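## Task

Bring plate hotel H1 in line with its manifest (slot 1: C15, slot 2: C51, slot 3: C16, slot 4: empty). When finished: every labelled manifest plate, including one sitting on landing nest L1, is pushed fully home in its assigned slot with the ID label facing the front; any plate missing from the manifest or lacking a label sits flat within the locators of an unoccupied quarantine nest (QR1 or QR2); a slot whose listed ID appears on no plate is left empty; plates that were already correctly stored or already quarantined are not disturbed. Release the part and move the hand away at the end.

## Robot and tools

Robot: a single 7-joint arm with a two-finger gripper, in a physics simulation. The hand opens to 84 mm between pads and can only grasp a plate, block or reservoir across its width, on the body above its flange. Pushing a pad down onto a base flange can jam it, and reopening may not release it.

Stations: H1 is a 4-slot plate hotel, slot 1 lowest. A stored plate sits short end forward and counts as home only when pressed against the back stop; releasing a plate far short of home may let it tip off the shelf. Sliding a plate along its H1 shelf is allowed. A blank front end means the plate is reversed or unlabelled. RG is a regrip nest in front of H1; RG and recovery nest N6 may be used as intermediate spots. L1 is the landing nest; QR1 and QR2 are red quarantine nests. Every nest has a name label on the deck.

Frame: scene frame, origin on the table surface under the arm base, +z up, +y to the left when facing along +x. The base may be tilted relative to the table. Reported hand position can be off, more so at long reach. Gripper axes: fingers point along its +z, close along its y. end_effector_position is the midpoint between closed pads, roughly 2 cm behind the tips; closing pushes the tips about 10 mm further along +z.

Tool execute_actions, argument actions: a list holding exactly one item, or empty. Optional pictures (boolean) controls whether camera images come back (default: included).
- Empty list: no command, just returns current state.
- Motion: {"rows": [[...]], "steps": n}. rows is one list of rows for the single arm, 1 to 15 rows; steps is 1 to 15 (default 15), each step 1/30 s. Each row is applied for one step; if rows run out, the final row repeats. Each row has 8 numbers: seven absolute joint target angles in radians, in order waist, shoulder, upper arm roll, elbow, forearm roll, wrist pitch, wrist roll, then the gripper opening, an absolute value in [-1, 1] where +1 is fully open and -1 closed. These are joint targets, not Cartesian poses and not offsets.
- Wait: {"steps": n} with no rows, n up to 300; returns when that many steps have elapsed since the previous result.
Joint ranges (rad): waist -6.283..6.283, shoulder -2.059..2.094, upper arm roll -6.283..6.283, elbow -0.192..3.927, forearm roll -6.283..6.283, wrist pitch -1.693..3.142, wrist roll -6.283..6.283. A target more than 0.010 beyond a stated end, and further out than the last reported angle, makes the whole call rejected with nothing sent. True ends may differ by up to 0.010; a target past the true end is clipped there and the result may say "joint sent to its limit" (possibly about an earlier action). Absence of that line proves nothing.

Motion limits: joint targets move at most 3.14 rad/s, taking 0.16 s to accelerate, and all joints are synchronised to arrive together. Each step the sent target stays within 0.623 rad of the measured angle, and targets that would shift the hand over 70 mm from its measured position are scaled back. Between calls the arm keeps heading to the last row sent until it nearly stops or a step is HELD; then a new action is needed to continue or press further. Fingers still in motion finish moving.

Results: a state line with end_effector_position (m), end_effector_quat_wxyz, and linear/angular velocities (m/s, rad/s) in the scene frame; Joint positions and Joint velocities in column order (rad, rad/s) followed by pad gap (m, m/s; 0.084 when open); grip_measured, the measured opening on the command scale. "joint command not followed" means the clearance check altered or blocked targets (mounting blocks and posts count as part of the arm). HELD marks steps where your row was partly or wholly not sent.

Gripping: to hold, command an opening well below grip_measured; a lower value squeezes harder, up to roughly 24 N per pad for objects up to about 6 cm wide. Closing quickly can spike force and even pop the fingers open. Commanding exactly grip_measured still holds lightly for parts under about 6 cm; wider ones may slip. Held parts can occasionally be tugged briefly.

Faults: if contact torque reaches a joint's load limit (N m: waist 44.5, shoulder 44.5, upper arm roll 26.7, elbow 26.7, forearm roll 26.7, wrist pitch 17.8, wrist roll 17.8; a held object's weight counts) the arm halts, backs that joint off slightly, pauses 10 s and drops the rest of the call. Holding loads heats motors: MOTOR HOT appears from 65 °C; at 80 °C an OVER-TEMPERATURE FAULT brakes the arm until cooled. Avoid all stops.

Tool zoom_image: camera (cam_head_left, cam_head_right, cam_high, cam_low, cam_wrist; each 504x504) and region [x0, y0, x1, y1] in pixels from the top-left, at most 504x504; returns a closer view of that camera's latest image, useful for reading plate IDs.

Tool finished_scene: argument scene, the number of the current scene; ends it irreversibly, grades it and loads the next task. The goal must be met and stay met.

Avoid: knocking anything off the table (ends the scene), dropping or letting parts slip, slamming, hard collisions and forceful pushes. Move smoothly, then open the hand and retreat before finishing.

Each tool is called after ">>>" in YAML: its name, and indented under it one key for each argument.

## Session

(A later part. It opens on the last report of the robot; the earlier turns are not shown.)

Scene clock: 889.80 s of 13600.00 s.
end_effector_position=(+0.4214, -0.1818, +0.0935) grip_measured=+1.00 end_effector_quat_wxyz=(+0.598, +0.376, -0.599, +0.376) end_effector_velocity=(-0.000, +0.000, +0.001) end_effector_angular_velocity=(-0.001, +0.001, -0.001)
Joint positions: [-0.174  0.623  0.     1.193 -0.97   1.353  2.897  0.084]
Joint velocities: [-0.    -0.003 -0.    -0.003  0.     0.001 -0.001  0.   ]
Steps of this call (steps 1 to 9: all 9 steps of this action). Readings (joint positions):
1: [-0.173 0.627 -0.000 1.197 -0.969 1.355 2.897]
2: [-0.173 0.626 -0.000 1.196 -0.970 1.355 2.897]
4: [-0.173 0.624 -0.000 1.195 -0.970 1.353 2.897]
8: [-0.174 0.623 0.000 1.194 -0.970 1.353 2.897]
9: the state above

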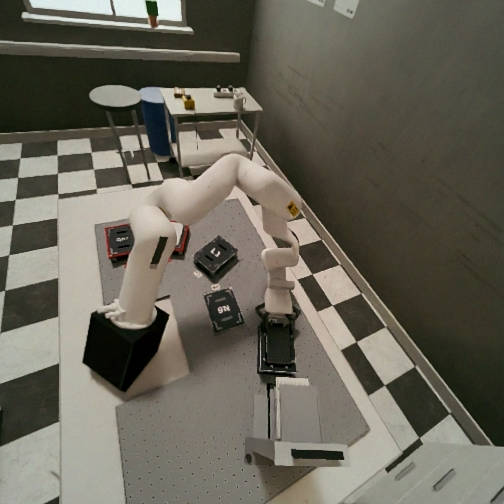

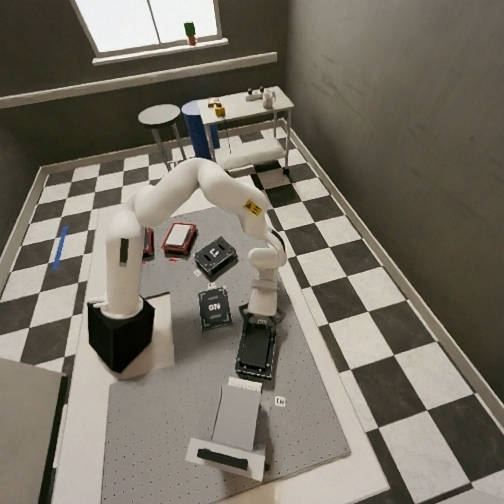

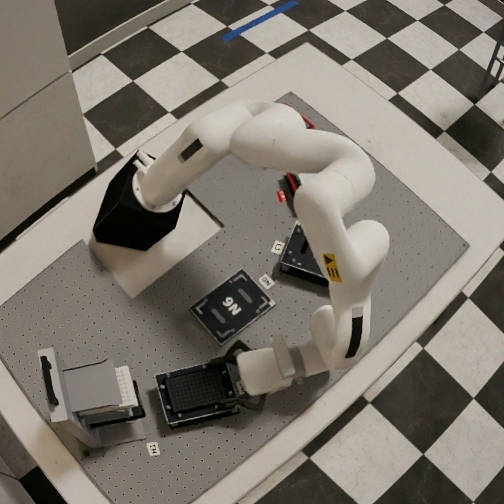

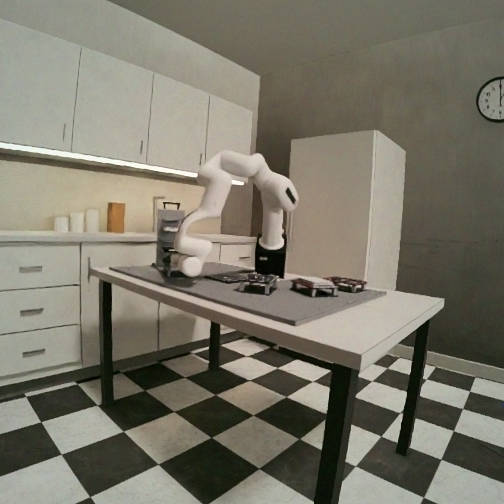

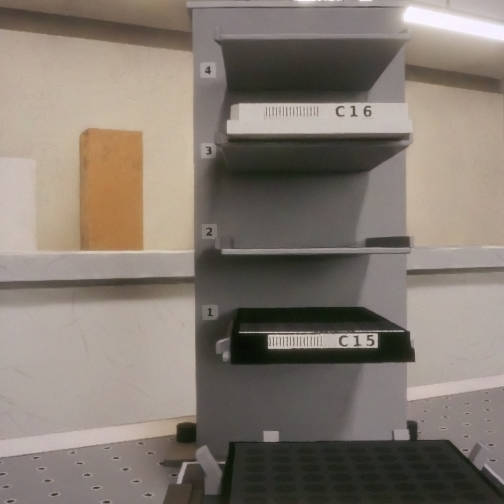

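>>> execute_actions:
  actions:
    - {"rows":[[-0.1739,0.6203,0,1.1918,-0.9702,1.3540,2.8958,1],[-0.1739,0.6203,0,1.1918,-0.9702,1.3540,2.8958,1],[-0.1739,0.6203,0,1.1918,-0.9702,1.3540,2.8958,1],[-0.1739,0.6203,0,1.1918,-0.9702,1.3540,2.8958,1],[-0.1739,0.6203,0,1.1918,-0.9702,1.3540,2.8958,-1]],"steps":15}
  pictures: false

>>> execute_actions:
  actions:
    - {"rows":[[-0.1748,0.6157,0,1.1882,-0.9707,1.3541,2.8947,-1],[-0.1763,0.6079,0,1.1821,-0.9716,1.3544,2.8929,-1],[-0.1784,0.5971,0,1.1737,-0.9728,1.3548,2.8902,-1],[-0.1808,0.5848,0,1.1642,-0.9741,1.3553,2.8871,-1],[-0.1838,0.5696,0,1.1525,-0.9757,1.3560,2.8832,-1],[-0.1875,0.5510,0,1.1386,-0.9778,1.3569,2.8780,-1],[-0.1918,0.5295,0,1.1229,-0.9800,1.3582,2.8719,-1],[-0.1967,0.5050,0,1.1053,-0.9825,1.3597,2.8644,-1],[-0.2016,0.4805,0,1.0881,-0.9849,1.3614,2.8566,-1],[-0.2066,0.4560,0,1.0713,-0.9873,1.3633,2.8483,-1],[-0.2117,0.4316,0,1.0550,-0.9896,1.3654,2.8397,-1],[-0.2167,0.4072,0,1.0393,-0.9918,1.3675,2.8308,-1],[-0.2212,0.3858,0,1.0259,-0.9938,1.3697,2.8225,-1],[-0.2250,0.3676,0,1.0146,-0.9954,1.3715,2.8152,-1],[-0.2282,0.3523,0,1.0054,-0.9967,1.3731,2.8089,-1]],"steps":15}
  pictures: false

>>> execute_actions:
  actions:
    - {"rows":[[-0.2301,0.3432,0,1.0000,-0.9975,1.3742,2.8051,-1],[-0.2360,0.3441,0,0.9964,-1.0025,1.3686,2.8068,-1],[-0.2463,0.3458,0,0.9903,-1.0112,1.3592,2.8099,-1],[-0.2607,0.3481,0,0.9823,-1.0236,1.3464,2.8144,-1],[-0.2774,0.3516,0,0.9738,-1.0383,1.3317,2.8197,-1],[-0.2943,0.3554,0,0.9661,-1.0534,1.3175,2.8252,-1],[-0.3114,0.3598,0,0.9589,-1.0689,1.3035,2.8308,-1],[-0.3284,0.3646,0,0.9524,-1.0846,1.2897,2.8364,-1],[-0.3456,0.3698,0,0.9466,-1.1005,1.2763,2.8422,-1],[-0.3608,0.3748,0,0.9419,-1.1150,1.2647,2.8475,-1],[-0.3738,0.3793,0,0.9383,-1.1274,1.2549,2.8519,-1],[-0.3848,0.3832,0,0.9357,-1.1380,1.2469,2.8557,-1],[-0.3958,0.3874,0,0.9333,-1.1486,1.2389,2.8596,-1],[-0.4067,0.3917,0,0.9311,-1.1592,1.2313,2.8634,-1],[-0.4179,0.3962,0,0.9292,-1.1701,1.2235,2.8673,-1]],"steps":15}
  pictures: false

>>> execute_actions:
  actions:
    - {"rows":[[-0.4289,0.4008,0,0.9276,-1.1811,1.2160,2.8712,-1],[-0.4400,0.4055,0,0.9261,-1.1920,1.2086,2.8751,-1],[-0.4533,0.4115,0,0.9248,-1.2054,1.1998,2.8799,-1],[-0.4665,0.4178,0,0.9238,-1.2188,1.1912,2.8845,-1],[-0.4811,0.4247,0,0.9231,-1.2334,1.1821,2.8898,-1],[-0.4956,0.4319,0,0.9229,-1.2481,1.1732,2.8950,-1],[-0.5101,0.4393,0,0.9231,-1.2629,1.1644,2.9001,-1],[-0.5246,0.4470,0,0.9236,-1.2779,1.1559,2.9053,-1],[-0.5391,0.4549,0,0.9247,-1.2929,1.1475,2.9105,-1],[-0.5536,0.4631,0,0.9261,-1.3080,1.1394,2.9156,-1],[-0.5681,0.4715,0,0.9279,-1.3232,1.1315,2.9208,-1],[-0.5826,0.4801,0,0.9302,-1.3383,1.1238,2.9259,-1],[-0.5969,0.4889,0,0.9329,-1.3535,1.1162,2.9309,-1],[-0.6104,0.4973,0,0.9358,-1.3677,1.1094,2.9356,-1],[-0.6225,0.5050,0,0.9387,-1.3805,1.1035,2.9398,-1]],"steps":15}
  pictures: false

>>> execute_actions:
  actions:
    - {"rows":[[-0.6314,0.5109,0,0.9411,-1.3900,1.0992,2.9429,-1],[-0.6369,0.5144,0,0.9425,-1.3958,1.0966,2.9447,-1],[-0.6401,0.5167,0,0.9434,-1.3993,1.0950,2.9458,-1],[-0.6401,0.5167,0,0.9434,-1.3993,1.0950,2.9458,-1],[-0.6401,0.5167,0,0.9434,-1.3993,1.0950,2.9458,-1],[-0.6390,0.5196,0,0.9452,-1.3989,1.0953,2.9472,-1],[-0.6378,0.5226,0,0.9470,-1.3984,1.0955,2.9485,-1],[-0.6367,0.5255,0,0.9487,-1.3980,1.0958,2.9499,-1],[-0.6359,0.5276,0,0.9500,-1.3977,1.0960,2.9508,-1]],"steps":14}
  pictures: false

>>> execute_actions:
  actions:
    - {"rows":[[-0.6359,0.5276,0,0.9500,-1.3977,1.0960,2.9508,1]],"steps":13}
  pictures: false

>>> execute_actions:
  actions:
    - {"rows":[[-0.6378,0.5226,0,0.9470,-1.3984,1.0955,2.9485,1],[-0.6401,0.5167,0,0.9434,-1.3993,1.0950,2.9458,1],[-0.6430,0.5093,0,0.9390,-1.4004,1.0943,2.9424,1],[-0.6458,0.5020,0,0.9345,-1.4015,1.0937,2.9390,1],[-0.6458,0.5020,0,0.9345,-1.4015,1.0937,2.9390,1],[-0.6458,0.5020,0,0.9345,-1.4015,1.0937,2.9390,1],[-0.6370,0.4961,0,0.9321,-1.3920,1.0980,2.9360,1],[-0.6281,0.4903,0,0.9298,-1.3826,1.1023,2.9330,1],[-0.6153,0.4821,0,0.9268,-1.3690,1.1087,2.9285,1],[-0.6024,0.4741,0,0.9240,-1.3555,1.1152,2.9240,1],[-0.5880,0.4652,0,0.9213,-1.3403,1.1229,2.9189,1],[-0.5735,0.4566,0,0.9190,-1.3251,1.1308,2.9137,1],[-0.5590,0.4481,0,0.9172,-1.3099,1.1388,2.9085,1],[-0.5444,0.4399,0,0.9158,-1.2947,1.1469,2.9033,1],[-0.5298,0.4319,0,0.9147,-1.2796,1.1554,2.8981,1]],"steps":15}
  pictures: false

>>> execute_actions:
  actions:
    - {"rows":[[-0.5298,0.4319,0,0.9147,-1.2796,1.1554,2.8981,1],[-0.5298,0.4319,0,0.9147,-1.2796,1.1554,2.8981,1],[-0.5298,0.4319,0,0.9147,-1.2796,1.1554,2.8981,1],[-0.5298,0.4319,0,0.9147,-1.2796,1.1554,2.8981,1],[-0.5298,0.4319,0,0.9147,-1.2796,1.1554,2.8981,-1]],"steps":10}

Scene clock: 975.10 s of 13600.00 s.
end_effector_position=(+0.4213, -0.1817, +0.0945) grip_measured=+0.93 end_effector_quat_wxyz=(+0.599, +0.376, -0.599, +0.376) end_effector_velocity=(+0.000, -0.000, +0.000) end_effector_angular_velocity=(-0.001, -0.000, -0.000)
Joint positions: [-0.174  0.62   0.     1.192 -0.97   1.354  2.896  0.081]
Joint velocities: [ 0.    -0.    -0.001 -0.    -0.    -0.     0.    -0.   ]
Steps of this call (steps 1 to 15: the robot went on to your last target; steps 16 to 90: nothing new was sent; then 81.80 s passed at rest; steps 91 to 105: all 15 steps of this action). Readings (joint positions):
91: [-0.174 0.622 0.000 1.193 -0.970 1.354 2.896]
92: [-0.174 0.622 0.000 1.193 -0.970 1.354 2.896]
94: [-0.174 0.621 0.000 1.192 -0.970 1.354 2.896]
98: [-0.174 0.620 0.000 1.192 -0.970 1.354 2.896]
105: the state above

Scene clock: 975.60 s of 13600.00 s.
end_effector_position=(+0.4215, -0.1818, +0.1573) grip_measured=+0.93 end_effector_quat_wxyz=(+0.599, +0.375, -0.599, +0.376) end_effector_velocity=(+0.001, +0.000, +0.220) end_effector_angular_velocity=(-0.005, -0.016, -0.000)
Joint positions: [-0.212  0.429 -0.001  1.056 -0.99   1.366  2.838  0.081]
Joint velocities: [-0.139 -0.668 -0.004 -0.427 -0.062  0.059 -0.236 -0.   ]
Steps of this call (steps 1 to 15: all 15 steps of this action). Readings (joint positions):
1: [-0.174 0.620 0.000 1.192 -0.970 1.354 2.896]
2: [-0.174 0.619 0.000 1.191 -0.970 1.354 2.895]
4: [-0.175 0.613 0.000 1.185 -0.971 1.354 2.894]
8: [-0.183 0.573 0.000 1.155 -0.975 1.356 2.884]
15: the state above

Scene clock: 976.10 s of 13600.00 s.
end_effector_position=(+0.3899, -0.2437, +0.1855) grip_measured=+0.93 end_effector_quat_wxyz=(+0.600, +0.375, -0.599, +0.376) end_effector_velocity=(-0.072, -0.151, -0.000) end_effector_angular_velocity=(+0.007, -0.004, +0.009)
Joint positions: [-0.375  0.382 -0.002  0.939 -1.128  1.256  2.852  0.081]
Joint velocities: [-0.374  0.125  0.006 -0.098 -0.358 -0.28   0.128  0.   ]
Steps of this call (steps 1 to 15: all 15 steps of this action). Readings (joint positions):
1: [-0.217 0.408 -0.001 1.042 -0.992 1.368 2.830]
2: [-0.221 0.388 -0.001 1.030 -0.993 1.370 2.823]
4: [-0.231 0.362 -0.000 1.011 -1.000 1.368 2.815]
8: [-0.271 0.355 0.001 0.980 -1.034 1.336 2.820]
15: the state above

Scene clock: 976.60 s of 13600.00 s.
end_effector_position=(+0.3523, -0.3231, +0.1852) grip_measured=+0.93 end_effector_quat_wxyz=(+0.599, +0.376, -0.599, +0.376) end_effector_velocity=(-0.084, -0.171, -0.000) end_effector_angular_velocity=(+0.002, +0.003, -0.003)
Joint positions: [-0.572  0.474 -0.     0.93  -1.327  1.13   2.922  0.081]
Joint velocities: [-0.424  0.251  0.     0.063 -0.443 -0.226  0.148 -0.   ]
Steps of this call (steps 1 to 15: all 15 steps of this action). Readings (joint positions):
1: [-0.387 0.386 -0.001 0.936 -1.140 1.247 2.856]
2: [-0.399 0.390 -0.001 0.934 -1.151 1.238 2.860]
4: [-0.421 0.399 0.000 0.930 -1.174 1.222 2.869]
8: [-0.472 0.421 0.001 0.925 -1.225 1.188 2.887]
15: the state above

Scene clock: 977.07 s of 13600.00 s.
end_effector_position=(+0.3391, -0.3497, +0.1809) grip_measured=+0.93 end_effector_quat_wxyz=(+0.598, +0.377, -0.599, +0.376) end_effector_velocity=(-0.001, -0.001, -0.004) end_effector_angular_velocity=(-0.001, +0.000, -0.000)
Joint positions: [-0.635  0.526  0.001  0.949 -1.397  1.096  2.95   0.081]
Joint velocities: [ 0.002  0.014  0.001  0.008 -0.002  0.001  0.008  0.   ]
Steps of this call (steps 1 to 14: all 14 steps of this action). Readings (joint positions):
1: [-0.586 0.483 -0.000 0.932 -1.342 1.123 2.927]
2: [-0.599 0.491 -0.000 0.934 -1.355 1.116 2.931]
4: [-0.620 0.504 -0.001 0.939 -1.377 1.106 2.939]
8: [-0.636 0.516 -0.001 0.944 -1.395 1.097 2.945]
14: the state above

Scene clock: 977.50 s of 13600.00 s.
end_effector_position=(+0.3383, -0.3509, +0.1816) grip_measured=+1.00 end_effector_quat_wxyz=(+0.599, +0.376, -0.599, +0.376) end_effector_velocity=(+0.003, +0.004, -0.005) end_effector_angular_velocity=(+0.011, +0.001, +0.008)
Joint positions: [-0.636  0.528 -0.001  0.95  -1.398  1.096  2.951  0.084]
Joint velocities: [ 0.004 -0.     0.009 -0.001  0.001 -0.002 -0.     0.   ]
Steps of this call (steps 1 to 13: all 13 steps of this action). Readings (joint positions):
1: [-0.635 0.527 0.001 0.949 -1.397 1.096 2.950]
2: [-0.635 0.527 0.001 0.950 -1.397 1.096 2.951]
4: [-0.635 0.527 0.001 0.950 -1.397 1.096 2.951]
8: [-0.636 0.527 -0.001 0.950 -1.398 1.096 2.951]
13: the state above

Scene clock: 978.00 s of 13600.00 s.
end_effector_position=(+0.3516, -0.3244, +0.1898) grip_measured=+1.00 end_effector_quat_wxyz=(+0.599, +0.376, -0.599, +0.376) end_effector_velocity=(+0.087, +0.165, -0.004) end_effector_angular_velocity=(+0.011, -0.004, +0.022)
Joint positions: [-0.581  0.462  0.     0.921 -1.333  1.127  2.916  0.084]
Joint velocities: [ 0.404 -0.24   0.012 -0.056  0.413  0.21  -0.141  0.   ]
Steps of this call (steps 1 to 15: all 15 steps of this action). Readings (joint positions):
1: [-0.636 0.527 -0.000 0.950 -1.398 1.096 2.951]
2: [-0.636 0.527 -0.000 0.949 -1.398 1.096 2.950]
4: [-0.638 0.521 0.000 0.945 -1.399 1.095 2.947]
8: [-0.643 0.505 -0.001 0.937 -1.399 1.095 2.940]
15: the state above

Scene clock: 978.33 s of 13600.00 s.
end_effector_position=(+0.3604, -0.3047, +0.1906) grip_measured=+0.14 end_effector_quat_wxyz=(+0.599, +0.375, -0.599, +0.376) end_effector_velocity=(-0.000, +0.002, +0.001) end_effector_angular_velocity=(-0.003, +0.000, -0.005)
Joint positions: [-0.531  0.433 -0.001  0.915 -1.281  1.155  2.898  0.05 ]
Joint velocities: [ 0.006 -0.005 -0.002 -0.001  0.01   0.006 -0.004 -0.19 ]
Steps of this call (steps 1 to 10: all 10 steps of this action). Readings (joint positions):
1: [-0.567 0.454 0.001 0.919 -1.319 1.134 2.912]
2: [-0.555 0.447 0.001 0.918 -1.307 1.140 2.908]
4: [-0.539 0.437 0.003 0.917 -1.292 1.148 2.902]
8: [-0.532 0.433 -0.000 0.915 -1.282 1.154 2.899]
10: the state above

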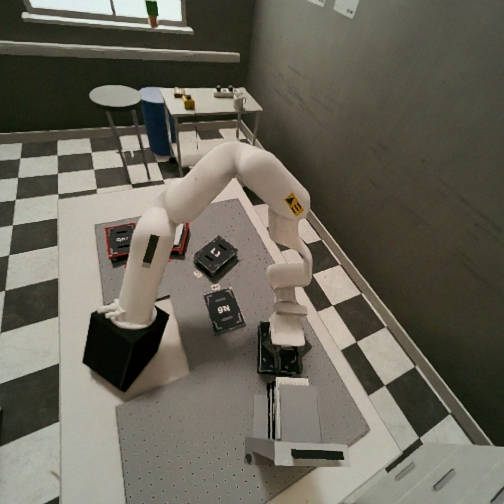

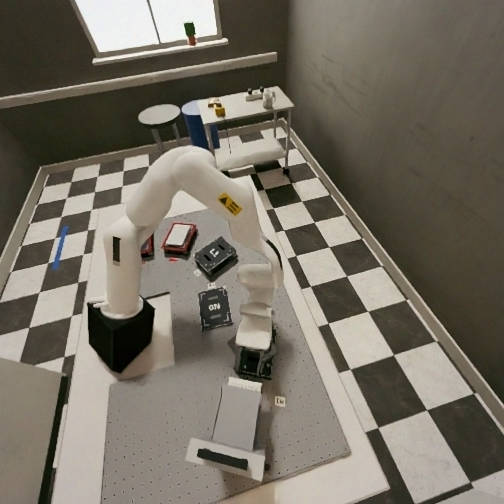

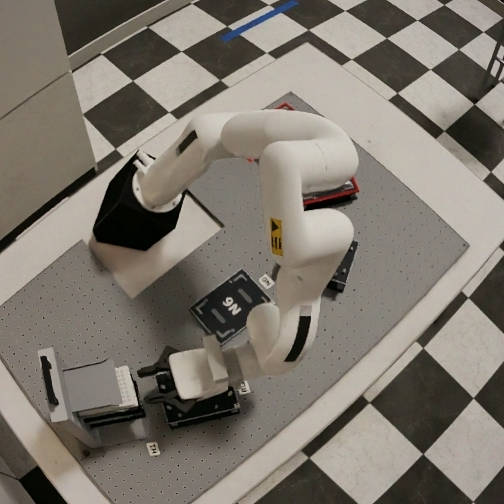

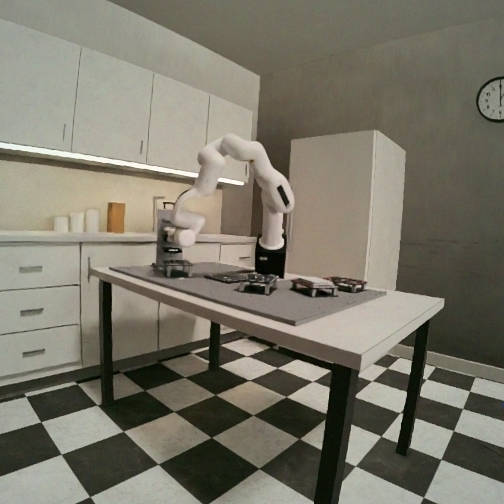

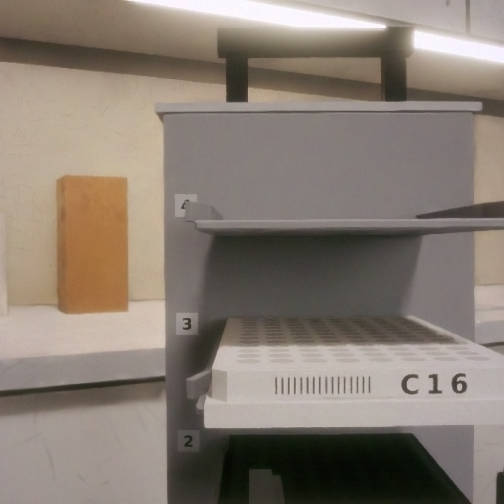

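>>> execute_actions:
  actions:
    - {"rows":[[-0.5270,0.4401,0,0.9196,-1.2786,1.1556,2.9019,-1],[-0.5230,0.4520,0,0.9267,-1.2772,1.1560,2.9074,-1],[-0.5185,0.4652,0,0.9347,-1.2756,1.1564,2.9135,-1],[-0.5143,0.4776,0,0.9422,-1.2742,1.1567,2.9191,-1],[-0.5113,0.4865,0,0.9476,-1.2731,1.1570,2.9232,-1],[-0.5168,0.4895,0,0.9479,-1.2788,1.1539,2.9251,-1],[-0.5223,0.4925,0,0.9483,-1.2846,1.1508,2.9271,-1],[-0.5278,0.4955,0,0.9488,-1.2903,1.1477,2.9290,-1],[-0.5333,0.4986,0,0.9493,-1.2961,1.1447,2.9310,-1],[-0.5366,0.5005,0,0.9496,-1.2995,1.1429,2.9322,-1],[-0.5399,0.5024,0,0.9500,-1.3030,1.1411,2.9334,-1],[-0.5421,0.5036,0,0.9502,-1.3053,1.1399,2.9342,-1],[-0.5443,0.5049,0,0.9505,-1.3077,1.1388,2.9349,-1],[-0.5465,0.5062,0,0.9508,-1.3100,1.1376,2.9357,-1],[-0.5487,0.5075,0,0.9511,-1.3123,1.1364,2.9365,-1]],"steps":15}
  pictures: false

>>> execute_actions:
  actions:
    - {"rows":[[-0.5487,0.5075,0,0.9511,-1.3123,1.1364,2.9365,-1]],"steps":8}
  pictures: false

>>> execute_actions:
  actions:
    - {"rows":[[-0.5509,0.5087,0,0.9514,-1.3146,1.1352,2.9373,-1]],"steps":8}
  pictures: false

>>> execute_actions:
  actions:
    - {"rows":[[-0.5531,0.5100,0,0.9517,-1.3169,1.1341,2.9381,-1]],"steps":8}
  pictures: false

>>> execute_actions:
  actions:
    - {"rows":[[-0.5487,0.5075,0,0.9511,-1.3123,1.1364,2.9365,-1]],"steps":6}
  pictures: false

Scene clock: 998.43 s of 13600.00 s.
end_effector_position=(+0.3549, -0.3160, +0.1727) grip_measured=-1.00 end_effector_quat_wxyz=(+0.599, +0.375, -0.599, +0.376) end_effector_velocity=(-0.014, -0.033, -0.003) end_effector_angular_velocity=(+0.002, -0.005, +0.003)
Joint positions: [-0.541  0.502 -0.001  0.95  -1.303  1.141  2.933  0.   ]
Joint velocities: [-0.08   0.051  0.003  0.015 -0.085 -0.045  0.033  0.   ]
Steps of this call (steps 1 to 15: the robot went on to your last target; steps 16 to 90: nothing new was sent; then 16.60 s passed at rest; steps 91 to 105: all 15 steps of this action). Readings (joint positions):
91: [-0.530 0.432 -0.000 0.915 -1.280 1.155 2.898]
92: [-0.529 0.434 -0.000 0.916 -1.279 1.156 2.899]
94: [-0.526 0.443 -0.001 0.922 -1.278 1.156 2.904]
98: [-0.518 0.477 0.001 0.941 -1.278 1.154 2.919]
105: the state above

Scene clock: 998.70 s of 13600.00 s.
end_effector_position=(+0.3540, -0.3187, +0.1718) grip_measured=-1.00 end_effector_quat_wxyz=(+0.599, +0.376, -0.599, +0.376) end_effector_velocity=(-0.000, -0.001, -0.001) end_effector_angular_velocity=(+0.001, -0.000, +0.002)
Joint positions: [-0.548  0.507  0.     0.951 -1.312  1.137  2.936  0.   ]
Joint velocities: [-0.003  0.002  0.001  0.001 -0.004 -0.002  0.001  0.   ]
Steps of this call (steps 1 to 8: all 8 steps of this action). Readings (joint positions):
1: [-0.543 0.503 -0.001 0.950 -1.306 1.140 2.934]
2: [-0.545 0.505 -0.001 0.950 -1.308 1.139 2.935]
4: [-0.547 0.506 -0.000 0.951 -1.310 1.138 2.936]
8: the state above

Scene clock: 998.97 s of 13600.00 s.
end_effector_position=(+0.3540, -0.3192, +0.1715) grip_measured=-1.00 end_effector_quat_wxyz=(+0.598, +0.377, -0.599, +0.376) end_effector_velocity=(-0.000, -0.001, -0.000) end_effector_angular_velocity=(+0.001, -0.001, +0.000)
Joint positions: [-0.55   0.508  0.001  0.951 -1.314  1.136  2.937  0.   ]
Joint velocities: [-0.002  0.001  0.001  0.    -0.002 -0.001  0.     0.   ]
Steps of this call (steps 1 to 8: all 8 steps of this action). Readings (joint positions):
1: [-0.548 0.507 0.000 0.951 -1.312 1.136 2.936]
2: [-0.549 0.507 0.001 0.951 -1.313 1.136 2.937]
4: [-0.549 0.508 0.001 0.951 -1.313 1.136 2.937]
8: the state above

Scene clock: 999.23 s of 13600.00 s.
end_effector_position=(+0.3539, -0.3198, +0.1713) grip_measured=-1.00 end_effector_quat_wxyz=(+0.598, +0.377, -0.599, +0.376) end_effector_velocity=(-0.001, -0.002, +0.001) end_effector_angular_velocity=(-0.001, -0.000, -0.002)
Joint positions: [-0.552  0.509  0.002  0.952 -1.316  1.134  2.938  0.   ]
Joint velocities: [-0.003  0.002 -0.002  0.    -0.002 -0.001  0.001  0.   ]
Steps of this call (steps 1 to 8: all 8 steps of this action). Readings (joint positions):
1: [-0.550 0.508 0.001 0.951 -1.314 1.135 2.937]
2: [-0.550 0.508 0.001 0.951 -1.315 1.135 2.937]
4: [-0.551 0.509 0.002 0.952 -1.316 1.135 2.938]
8: the state above

Scene clock: 999.43 s of 13600.00 s.
end_effector_position=(+0.3537, -0.3194, +0.1716) grip_measured=-1.00 end_effector_quat_wxyz=(+0.598, +0.376, -0.599, +0.376) end_effector_velocity=(-0.003, +0.001, +0.001) end_effector_angular_velocity=(-0.002, +0.002, -0.010)
Joint positions: [-0.549  0.508 -0.     0.952 -1.313  1.135  2.937  0.   ]
Joint velocities: [ 0.006 -0.    -0.005 -0.003  0.011  0.003 -0.003  0.   ]
Steps of this call (steps 1 to 6: all 6 steps of this action). Readings (joint positions):
1: [-0.552 0.509 0.002 0.952 -1.316 1.134 2.938]
2: [-0.551 0.509 0.002 0.952 -1.316 1.135 2.938]
4: [-0.550 0.508 0.001 0.952 -1.314 1.135 2.937]
6: the state above

>>> execute_actions:
  actions:
    - {"rows":[[-0.5421,0.5036,0,0.9502,-1.3053,1.1399,2.9342,-1],[-0.5333,0.4986,0,0.9493,-1.2961,1.1447,2.9310,-1],[-0.5260,0.4945,0,0.9486,-1.2884,1.1488,2.9284,-1],[-0.5223,0.4925,0,0.9483,-1.2846,1.1508,2.9271,-1],[-0.5261,0.4813,0,0.9413,-1.2860,1.1505,2.9221,-1],[-0.5320,0.4636,0,0.9306,-1.2881,1.1499,2.9142,-1],[-0.5393,0.4428,0,0.9183,-1.2906,1.1491,2.9044,-1],[-0.5471,0.4205,0,0.9053,-1.2931,1.1483,2.8936,-1],[-0.5550,0.3983,0,0.8928,-1.2955,1.1474,2.8823,-1],[-0.5630,0.3762,0,0.8807,-1.2976,1.1464,2.8706,-1],[-0.5700,0.3574,0,0.8707,-1.2995,1.1456,2.8603,-1],[-0.5753,0.3433,0,0.8633,-1.3007,1.1449,2.8524,-1],[-0.5788,0.3339,0,0.8585,-1.3015,1.1444,2.8470,-1],[-0.5846,0.3371,0,0.8590,-1.3073,1.1409,2.8490,-1],[-0.5904,0.3404,0,0.8595,-1.3132,1.1374,2.8511,-1]],"steps":15}
  pictures: false

>>> execute_actions:
  actions:
    - {"rows":[[-0.5904,0.3404,0,0.8595,-1.3132,1.1374,2.8511,-1],[-0.5927,0.3417,0,0.8598,-1.3156,1.1360,2.8519,-1],[-0.5951,0.3430,0,0.8600,-1.3180,1.1346,2.8527,-1],[-0.5974,0.3443,0,0.8603,-1.3203,1.1332,2.8535,-1],[-0.5997,0.3456,0,0.8605,-1.3227,1.1318,2.8544,-1],[-0.6020,0.3470,0,0.8608,-1.3251,1.1304,2.8552,-1],[-0.6043,0.3483,0,0.8611,-1.3274,1.1291,2.8560,-1]],"steps":14}
  pictures: false

>>> execute_actions:
  actions:
    - {"rows":[[-0.6066,0.3497,0,0.8614,-1.3298,1.1277,2.8568,-1]],"steps":8}
  pictures: false

>>> execute_actions:
  actions:
    - {"rows":[[-0.6089,0.3510,0,0.8617,-1.3321,1.1263,2.8576,-1]],"steps":8}
  pictures: false

>>> execute_actions:
  actions:
    - {"rows":[[-0.6106,0.3520,0,0.8619,-1.3338,1.1254,2.8582,-1]],"steps":8}
  pictures: false

>>> execute_actions:
  actions:
    - {"rows":[[-0.6043,0.3483,0,0.8611,-1.3274,1.1291,2.8560,-1]],"steps":6}
  pictures: false

Scene clock: 1023.30 s of 13600.00 s.
end_effector_position=(+0.3592, -0.3098, +0.2171) grip_measured=-1.00 end_effector_quat_wxyz=(+0.599, +0.374, -0.600, +0.377) end_effector_velocity=(+0.001, -0.020, +0.129) end_effector_angular_velocity=(-0.014, -0.033, +0.013)
Joint positions: [-0.571  0.362 -0.002  0.875 -1.3    1.145  2.863  0.   ]
Joint velocities: [-0.184 -0.35  -0.001 -0.176 -0.088 -0.047 -0.169  0.   ]
Steps of this call (steps 1 to 15: the robot went on to your last target; steps 16 to 90: nothing new was sent; then 20.37 s passed at rest; steps 91 to 105: all 15 steps of this action). Readings (joint positions):
91: [-0.549 0.507 -0.000 0.951 -1.312 1.137 2.936]
92: [-0.547 0.507 -0.001 0.951 -1.311 1.137 2.936]
94: [-0.541 0.503 -0.003 0.950 -1.303 1.142 2.933]
98: [-0.532 0.479 0.001 0.938 -1.291 1.148 2.921]
105: the state above

Scene clock: 1023.77 s of 13600.00 s.
end_effector_position=(+0.3542, -0.3180, +0.2249) grip_measured=-1.00 end_effector_quat_wxyz=(+0.599, +0.376, -0.599, +0.376) end_effector_velocity=(+0.001, -0.001, +0.000) end_effector_angular_velocity=(+0.002, -0.002, +0.005)
Joint positions: [-0.604  0.349  0.     0.861 -1.327  1.129  2.856  0.   ]
Joint velocities: [-0.005  0.     0.002  0.002 -0.007 -0.004  0.001  0.   ]
Steps of this call (steps 1 to 14: all 14 steps of this action). Readings (joint positions):
1: [-0.577 0.353 -0.002 0.870 -1.304 1.143 2.859]
2: [-0.581 0.347 -0.002 0.867 -1.307 1.142 2.856]
4: [-0.588 0.344 -0.001 0.862 -1.312 1.138 2.854]
8: [-0.598 0.347 0.000 0.861 -1.321 1.132 2.855]
14: the state above

Scene clock: 1024.03 s of 13600.00 s.
end_effector_position=(+0.3540, -0.3189, +0.2250) grip_measured=-1.00 end_effector_quat_wxyz=(+0.599, +0.376, -0.599, +0.376) end_effector_velocity=(+0.001, -0.000, -0.000) end_effector_angular_velocity=(+0.001, -0.001, +0.003)
Joint positions: [-0.606  0.35   0.     0.862 -1.33   1.128  2.857  0.   ]
Joint velocities: [-0.002  0.     0.002  0.001 -0.003 -0.002  0.001  0.   ]
Steps of this call (steps 1 to 8: all 8 steps of this action). Readings (joint positions):
1: [-0.604 0.349 0.000 0.861 -1.327 1.129 2.856]
2: [-0.604 0.349 0.000 0.861 -1.328 1.129 2.856]
4: [-0.605 0.349 0.000 0.861 -1.329 1.128 2.856]
8: the state above

Scene clock: 1024.30 s of 13600.00 s.
end_effector_position=(+0.3540, -0.3194, +0.2249) grip_measured=-1.00 end_effector_quat_wxyz=(+0.598, +0.376, -0.599, +0.376) end_effector_velocity=(-0.000, -0.001, -0.000) end_effector_angular_velocity=(+0.001, -0.001, +0.000)
Joint positions: [-0.608  0.35   0.001  0.862 -1.332  1.127  2.858  0.   ]
Joint velocities: [-0.002  0.001  0.     0.001 -0.002 -0.002  0.001  0.   ]
Steps of this call (steps 1 to 8: all 8 steps of this action). Readings (joint positions):
1: [-0.606 0.350 0.000 0.862 -1.330 1.128 2.857]
2: [-0.607 0.350 0.000 0.862 -1.330 1.127 2.857]
4: [-0.607 0.350 0.001 0.862 -1.331 1.127 2.857]
8: the state above

Scene clock: 1024.57 s of 13600.00 s.
end_effector_position=(+0.3540, -0.3198, +0.2247) grip_measured=-1.00 end_effector_quat_wxyz=(+0.598, +0.377, -0.599, +0.376) end_effector_velocity=(-0.000, -0.001, -0.000) end_effector_angular_velocity=(+0.001, -0.001, -0.000)
Joint positions: [-0.61   0.351  0.002  0.862 -1.333  1.126  2.858  0.   ]
Joint velocities: [-0.002  0.001  0.     0.    -0.001 -0.002  0.001  0.   ]
Steps of this call (steps 1 to 8: all 8 steps of this action). Readings (joint positions):
1: [-0.608 0.350 0.001 0.862 -1.332 1.127 2.858]
2: [-0.608 0.351 0.001 0.862 -1.332 1.126 2.858]
4: [-0.609 0.351 0.002 0.862 -1.333 1.126 2.858]
8: the state above

Scene clock: 1024.77 s of 13600.00 s.
end_effector_position=(+0.3539, -0.3192, +0.2252) grip_measured=-1.00 end_effector_quat_wxyz=(+0.599, +0.376, -0.599, +0.376) end_effector_velocity=(-0.001, +0.001, +0.004) end_effector_angular_velocity=(-0.009, -0.001, -0.009)
Joint positions: [-0.606  0.35  -0.001  0.862 -1.329  1.127  2.856  0.   ]
Joint velocities: [ 0.009 -0.006 -0.007 -0.     0.013  0.011 -0.005  0.   ]
Steps of this call (steps 1 to 6: all 6 steps of this action). Readings (joint positions):
1: [-0.609 0.351 0.002 0.862 -1.333 1.126 2.858]
2: [-0.609 0.351 0.001 0.862 -1.332 1.126 2.858]
4: [-0.607 0.350 -0.000 0.862 -1.330 1.127 2.857]
6: the state above

>>> execute_actions:
  actions:
    - {"rows":[[-0.5951,0.3430,0,0.8600,-1.3180,1.1346,2.8527,-1],[-0.5788,0.3339,0,0.8585,-1.3015,1.1444,2.8470,-1],[-0.556,0.333,0,0.864,-1.280,1.158,2.845,-1],[-0.526,0.340,0,0.878,-1.254,1.175,2.845,1],[-0.492,0.352,0,0.898,-1.225,1.194,2.846,1],[-0.455,0.368,0,0.921,-1.195,1.215,2.847,1],[-0.417,0.385,0,0.946,-1.163,1.237,2.849,1],[-0.379,0.402,0,0.971,-1.132,1.259,2.850,1],[-0.341,0.419,0,0.996,-1.100,1.281,2.852,1],[-0.304,0.436,0,1.021,-1.070,1.302,2.853,1],[-0.270,0.452,0,1.044,-1.042,1.322,2.855,1],[-0.241,0.465,0,1.063,-1.018,1.338,2.856,1],[-0.220,0.475,0,1.078,-1.000,1.350,2.857,1],[-0.207,0.481,0,1.086,-0.990,1.358,2.857,1],[-0.2010,0.4836,0,1.0902,-0.9846,1.3612,2.8576,1]],"steps":15}
  pictures: false

>>> execute_actions:
  actions:
    - {"rows":[[-0.2010,0.4836,0,1.0902,-0.9846,1.3612,2.8576,1]],"steps":12}

>>> zoom_image:
  camera: "cam_wrist"
  region: [190, 170, 490, 490]

Scene clock: 1041.00 s of 13600.00 s.
end_effector_position=(+0.4118, -0.2179, +0.1616) grip_measured=+0.75 end_effector_quat_wxyz=(+0.597, +0.376, -0.599, +0.379) end_effector_velocity=(+0.109, +0.322, -0.214) end_effector_angular_velocity=(+0.028, +0.035, -0.016)
Joint positions: [-0.296  0.441  0.002  1.027 -1.065  1.305  2.854  0.075]
Joint velocities: [ 0.878  0.398 -0.006  0.576  0.725  0.501  0.033  0.167]
Steps of this call (steps 1 to 15: the robot went on to your last target; steps 16 to 90: nothing new was sent; then 12.73 s passed at rest; steps 91 to 105: all 15 steps of this action). Readings (joint positions):
91: [-0.604 0.348 -0.000 0.861 -1.327 1.129 2.856]
92: [-0.602 0.347 -0.001 0.861 -1.325 1.131 2.855]
94: [-0.590 0.342 -0.002 0.860 -1.311 1.139 2.852]
98: [-0.512 0.351 -0.002 0.893 -1.242 1.184 2.848]
105: the state above

Scene clock: 1041.40 s of 13600.00 s.
end_effector_position=(+0.4204, -0.1834, +0.1405) grip_measured=+1.00 end_effector_quat_wxyz=(+0.600, +0.374, -0.599, +0.376) end_effector_velocity=(+0.005, +0.014, -0.010) end_effector_angular_velocity=(+0.022, +0.003, +0.017)
Joint positions: [-0.203  0.483 -0.002  1.089 -0.985  1.361  2.858  0.084]
Joint velocities: [0.016 0.003 0.018 0.008 0.009 0.002 0.    0.   ]
Steps of this call (steps 1 to 12: all 12 steps of this action). Readings (joint positions):
1: [-0.268 0.453 0.002 1.045 -1.042 1.321 2.855]
2: [-0.245 0.464 0.003 1.060 -1.023 1.334 2.856]
4: [-0.216 0.476 0.006 1.078 -1.001 1.349 2.857]
8: [-0.205 0.482 -0.002 1.087 -0.988 1.359 2.857]
12: the state above

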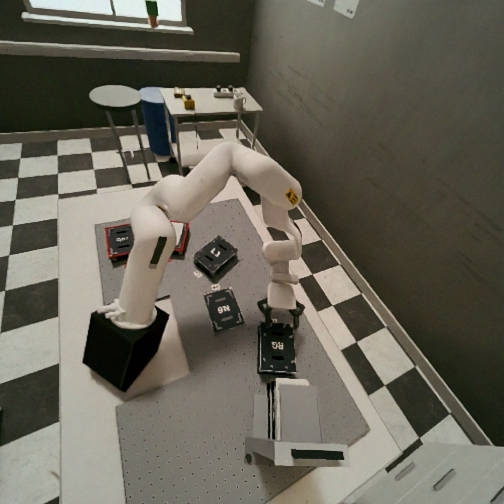

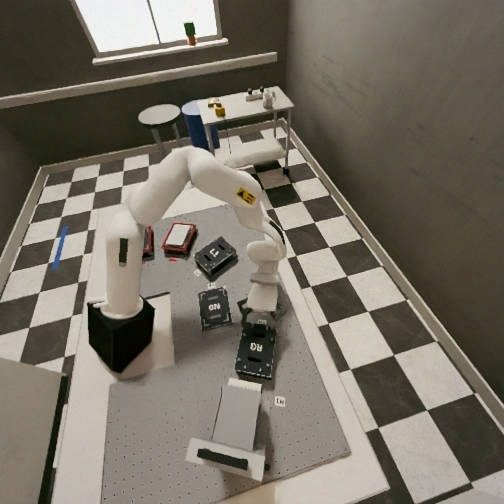

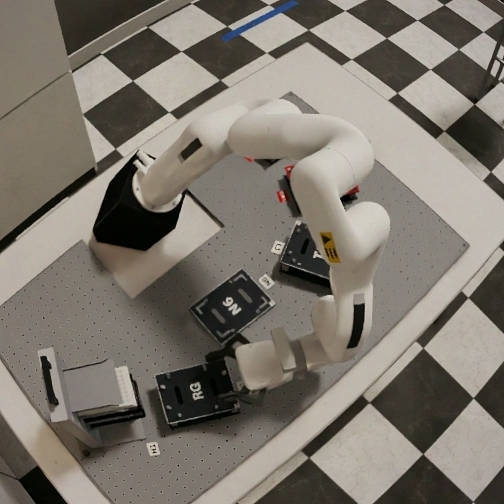

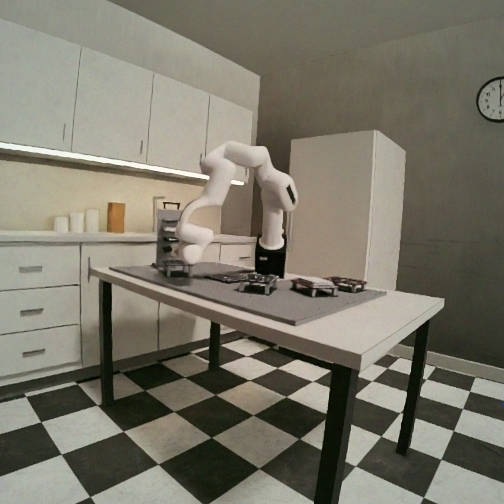

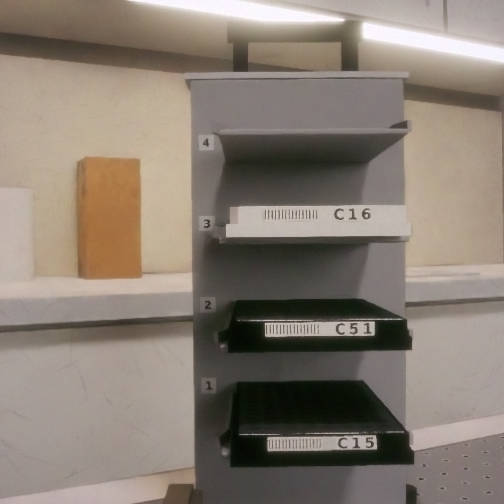

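Region (190, 170, 490, 490) of cam_wrist's 504x504 image, scaled by 1.575, with more detail than that image has; it fills the left 472 columns of this view, and the rest is white.

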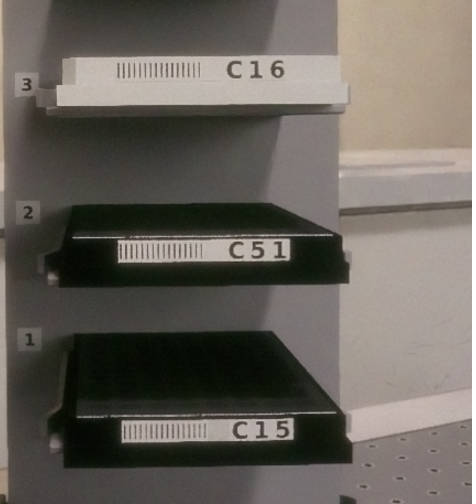

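>>> finished_scene:
  scene: 2

The scene is finished: the task was done.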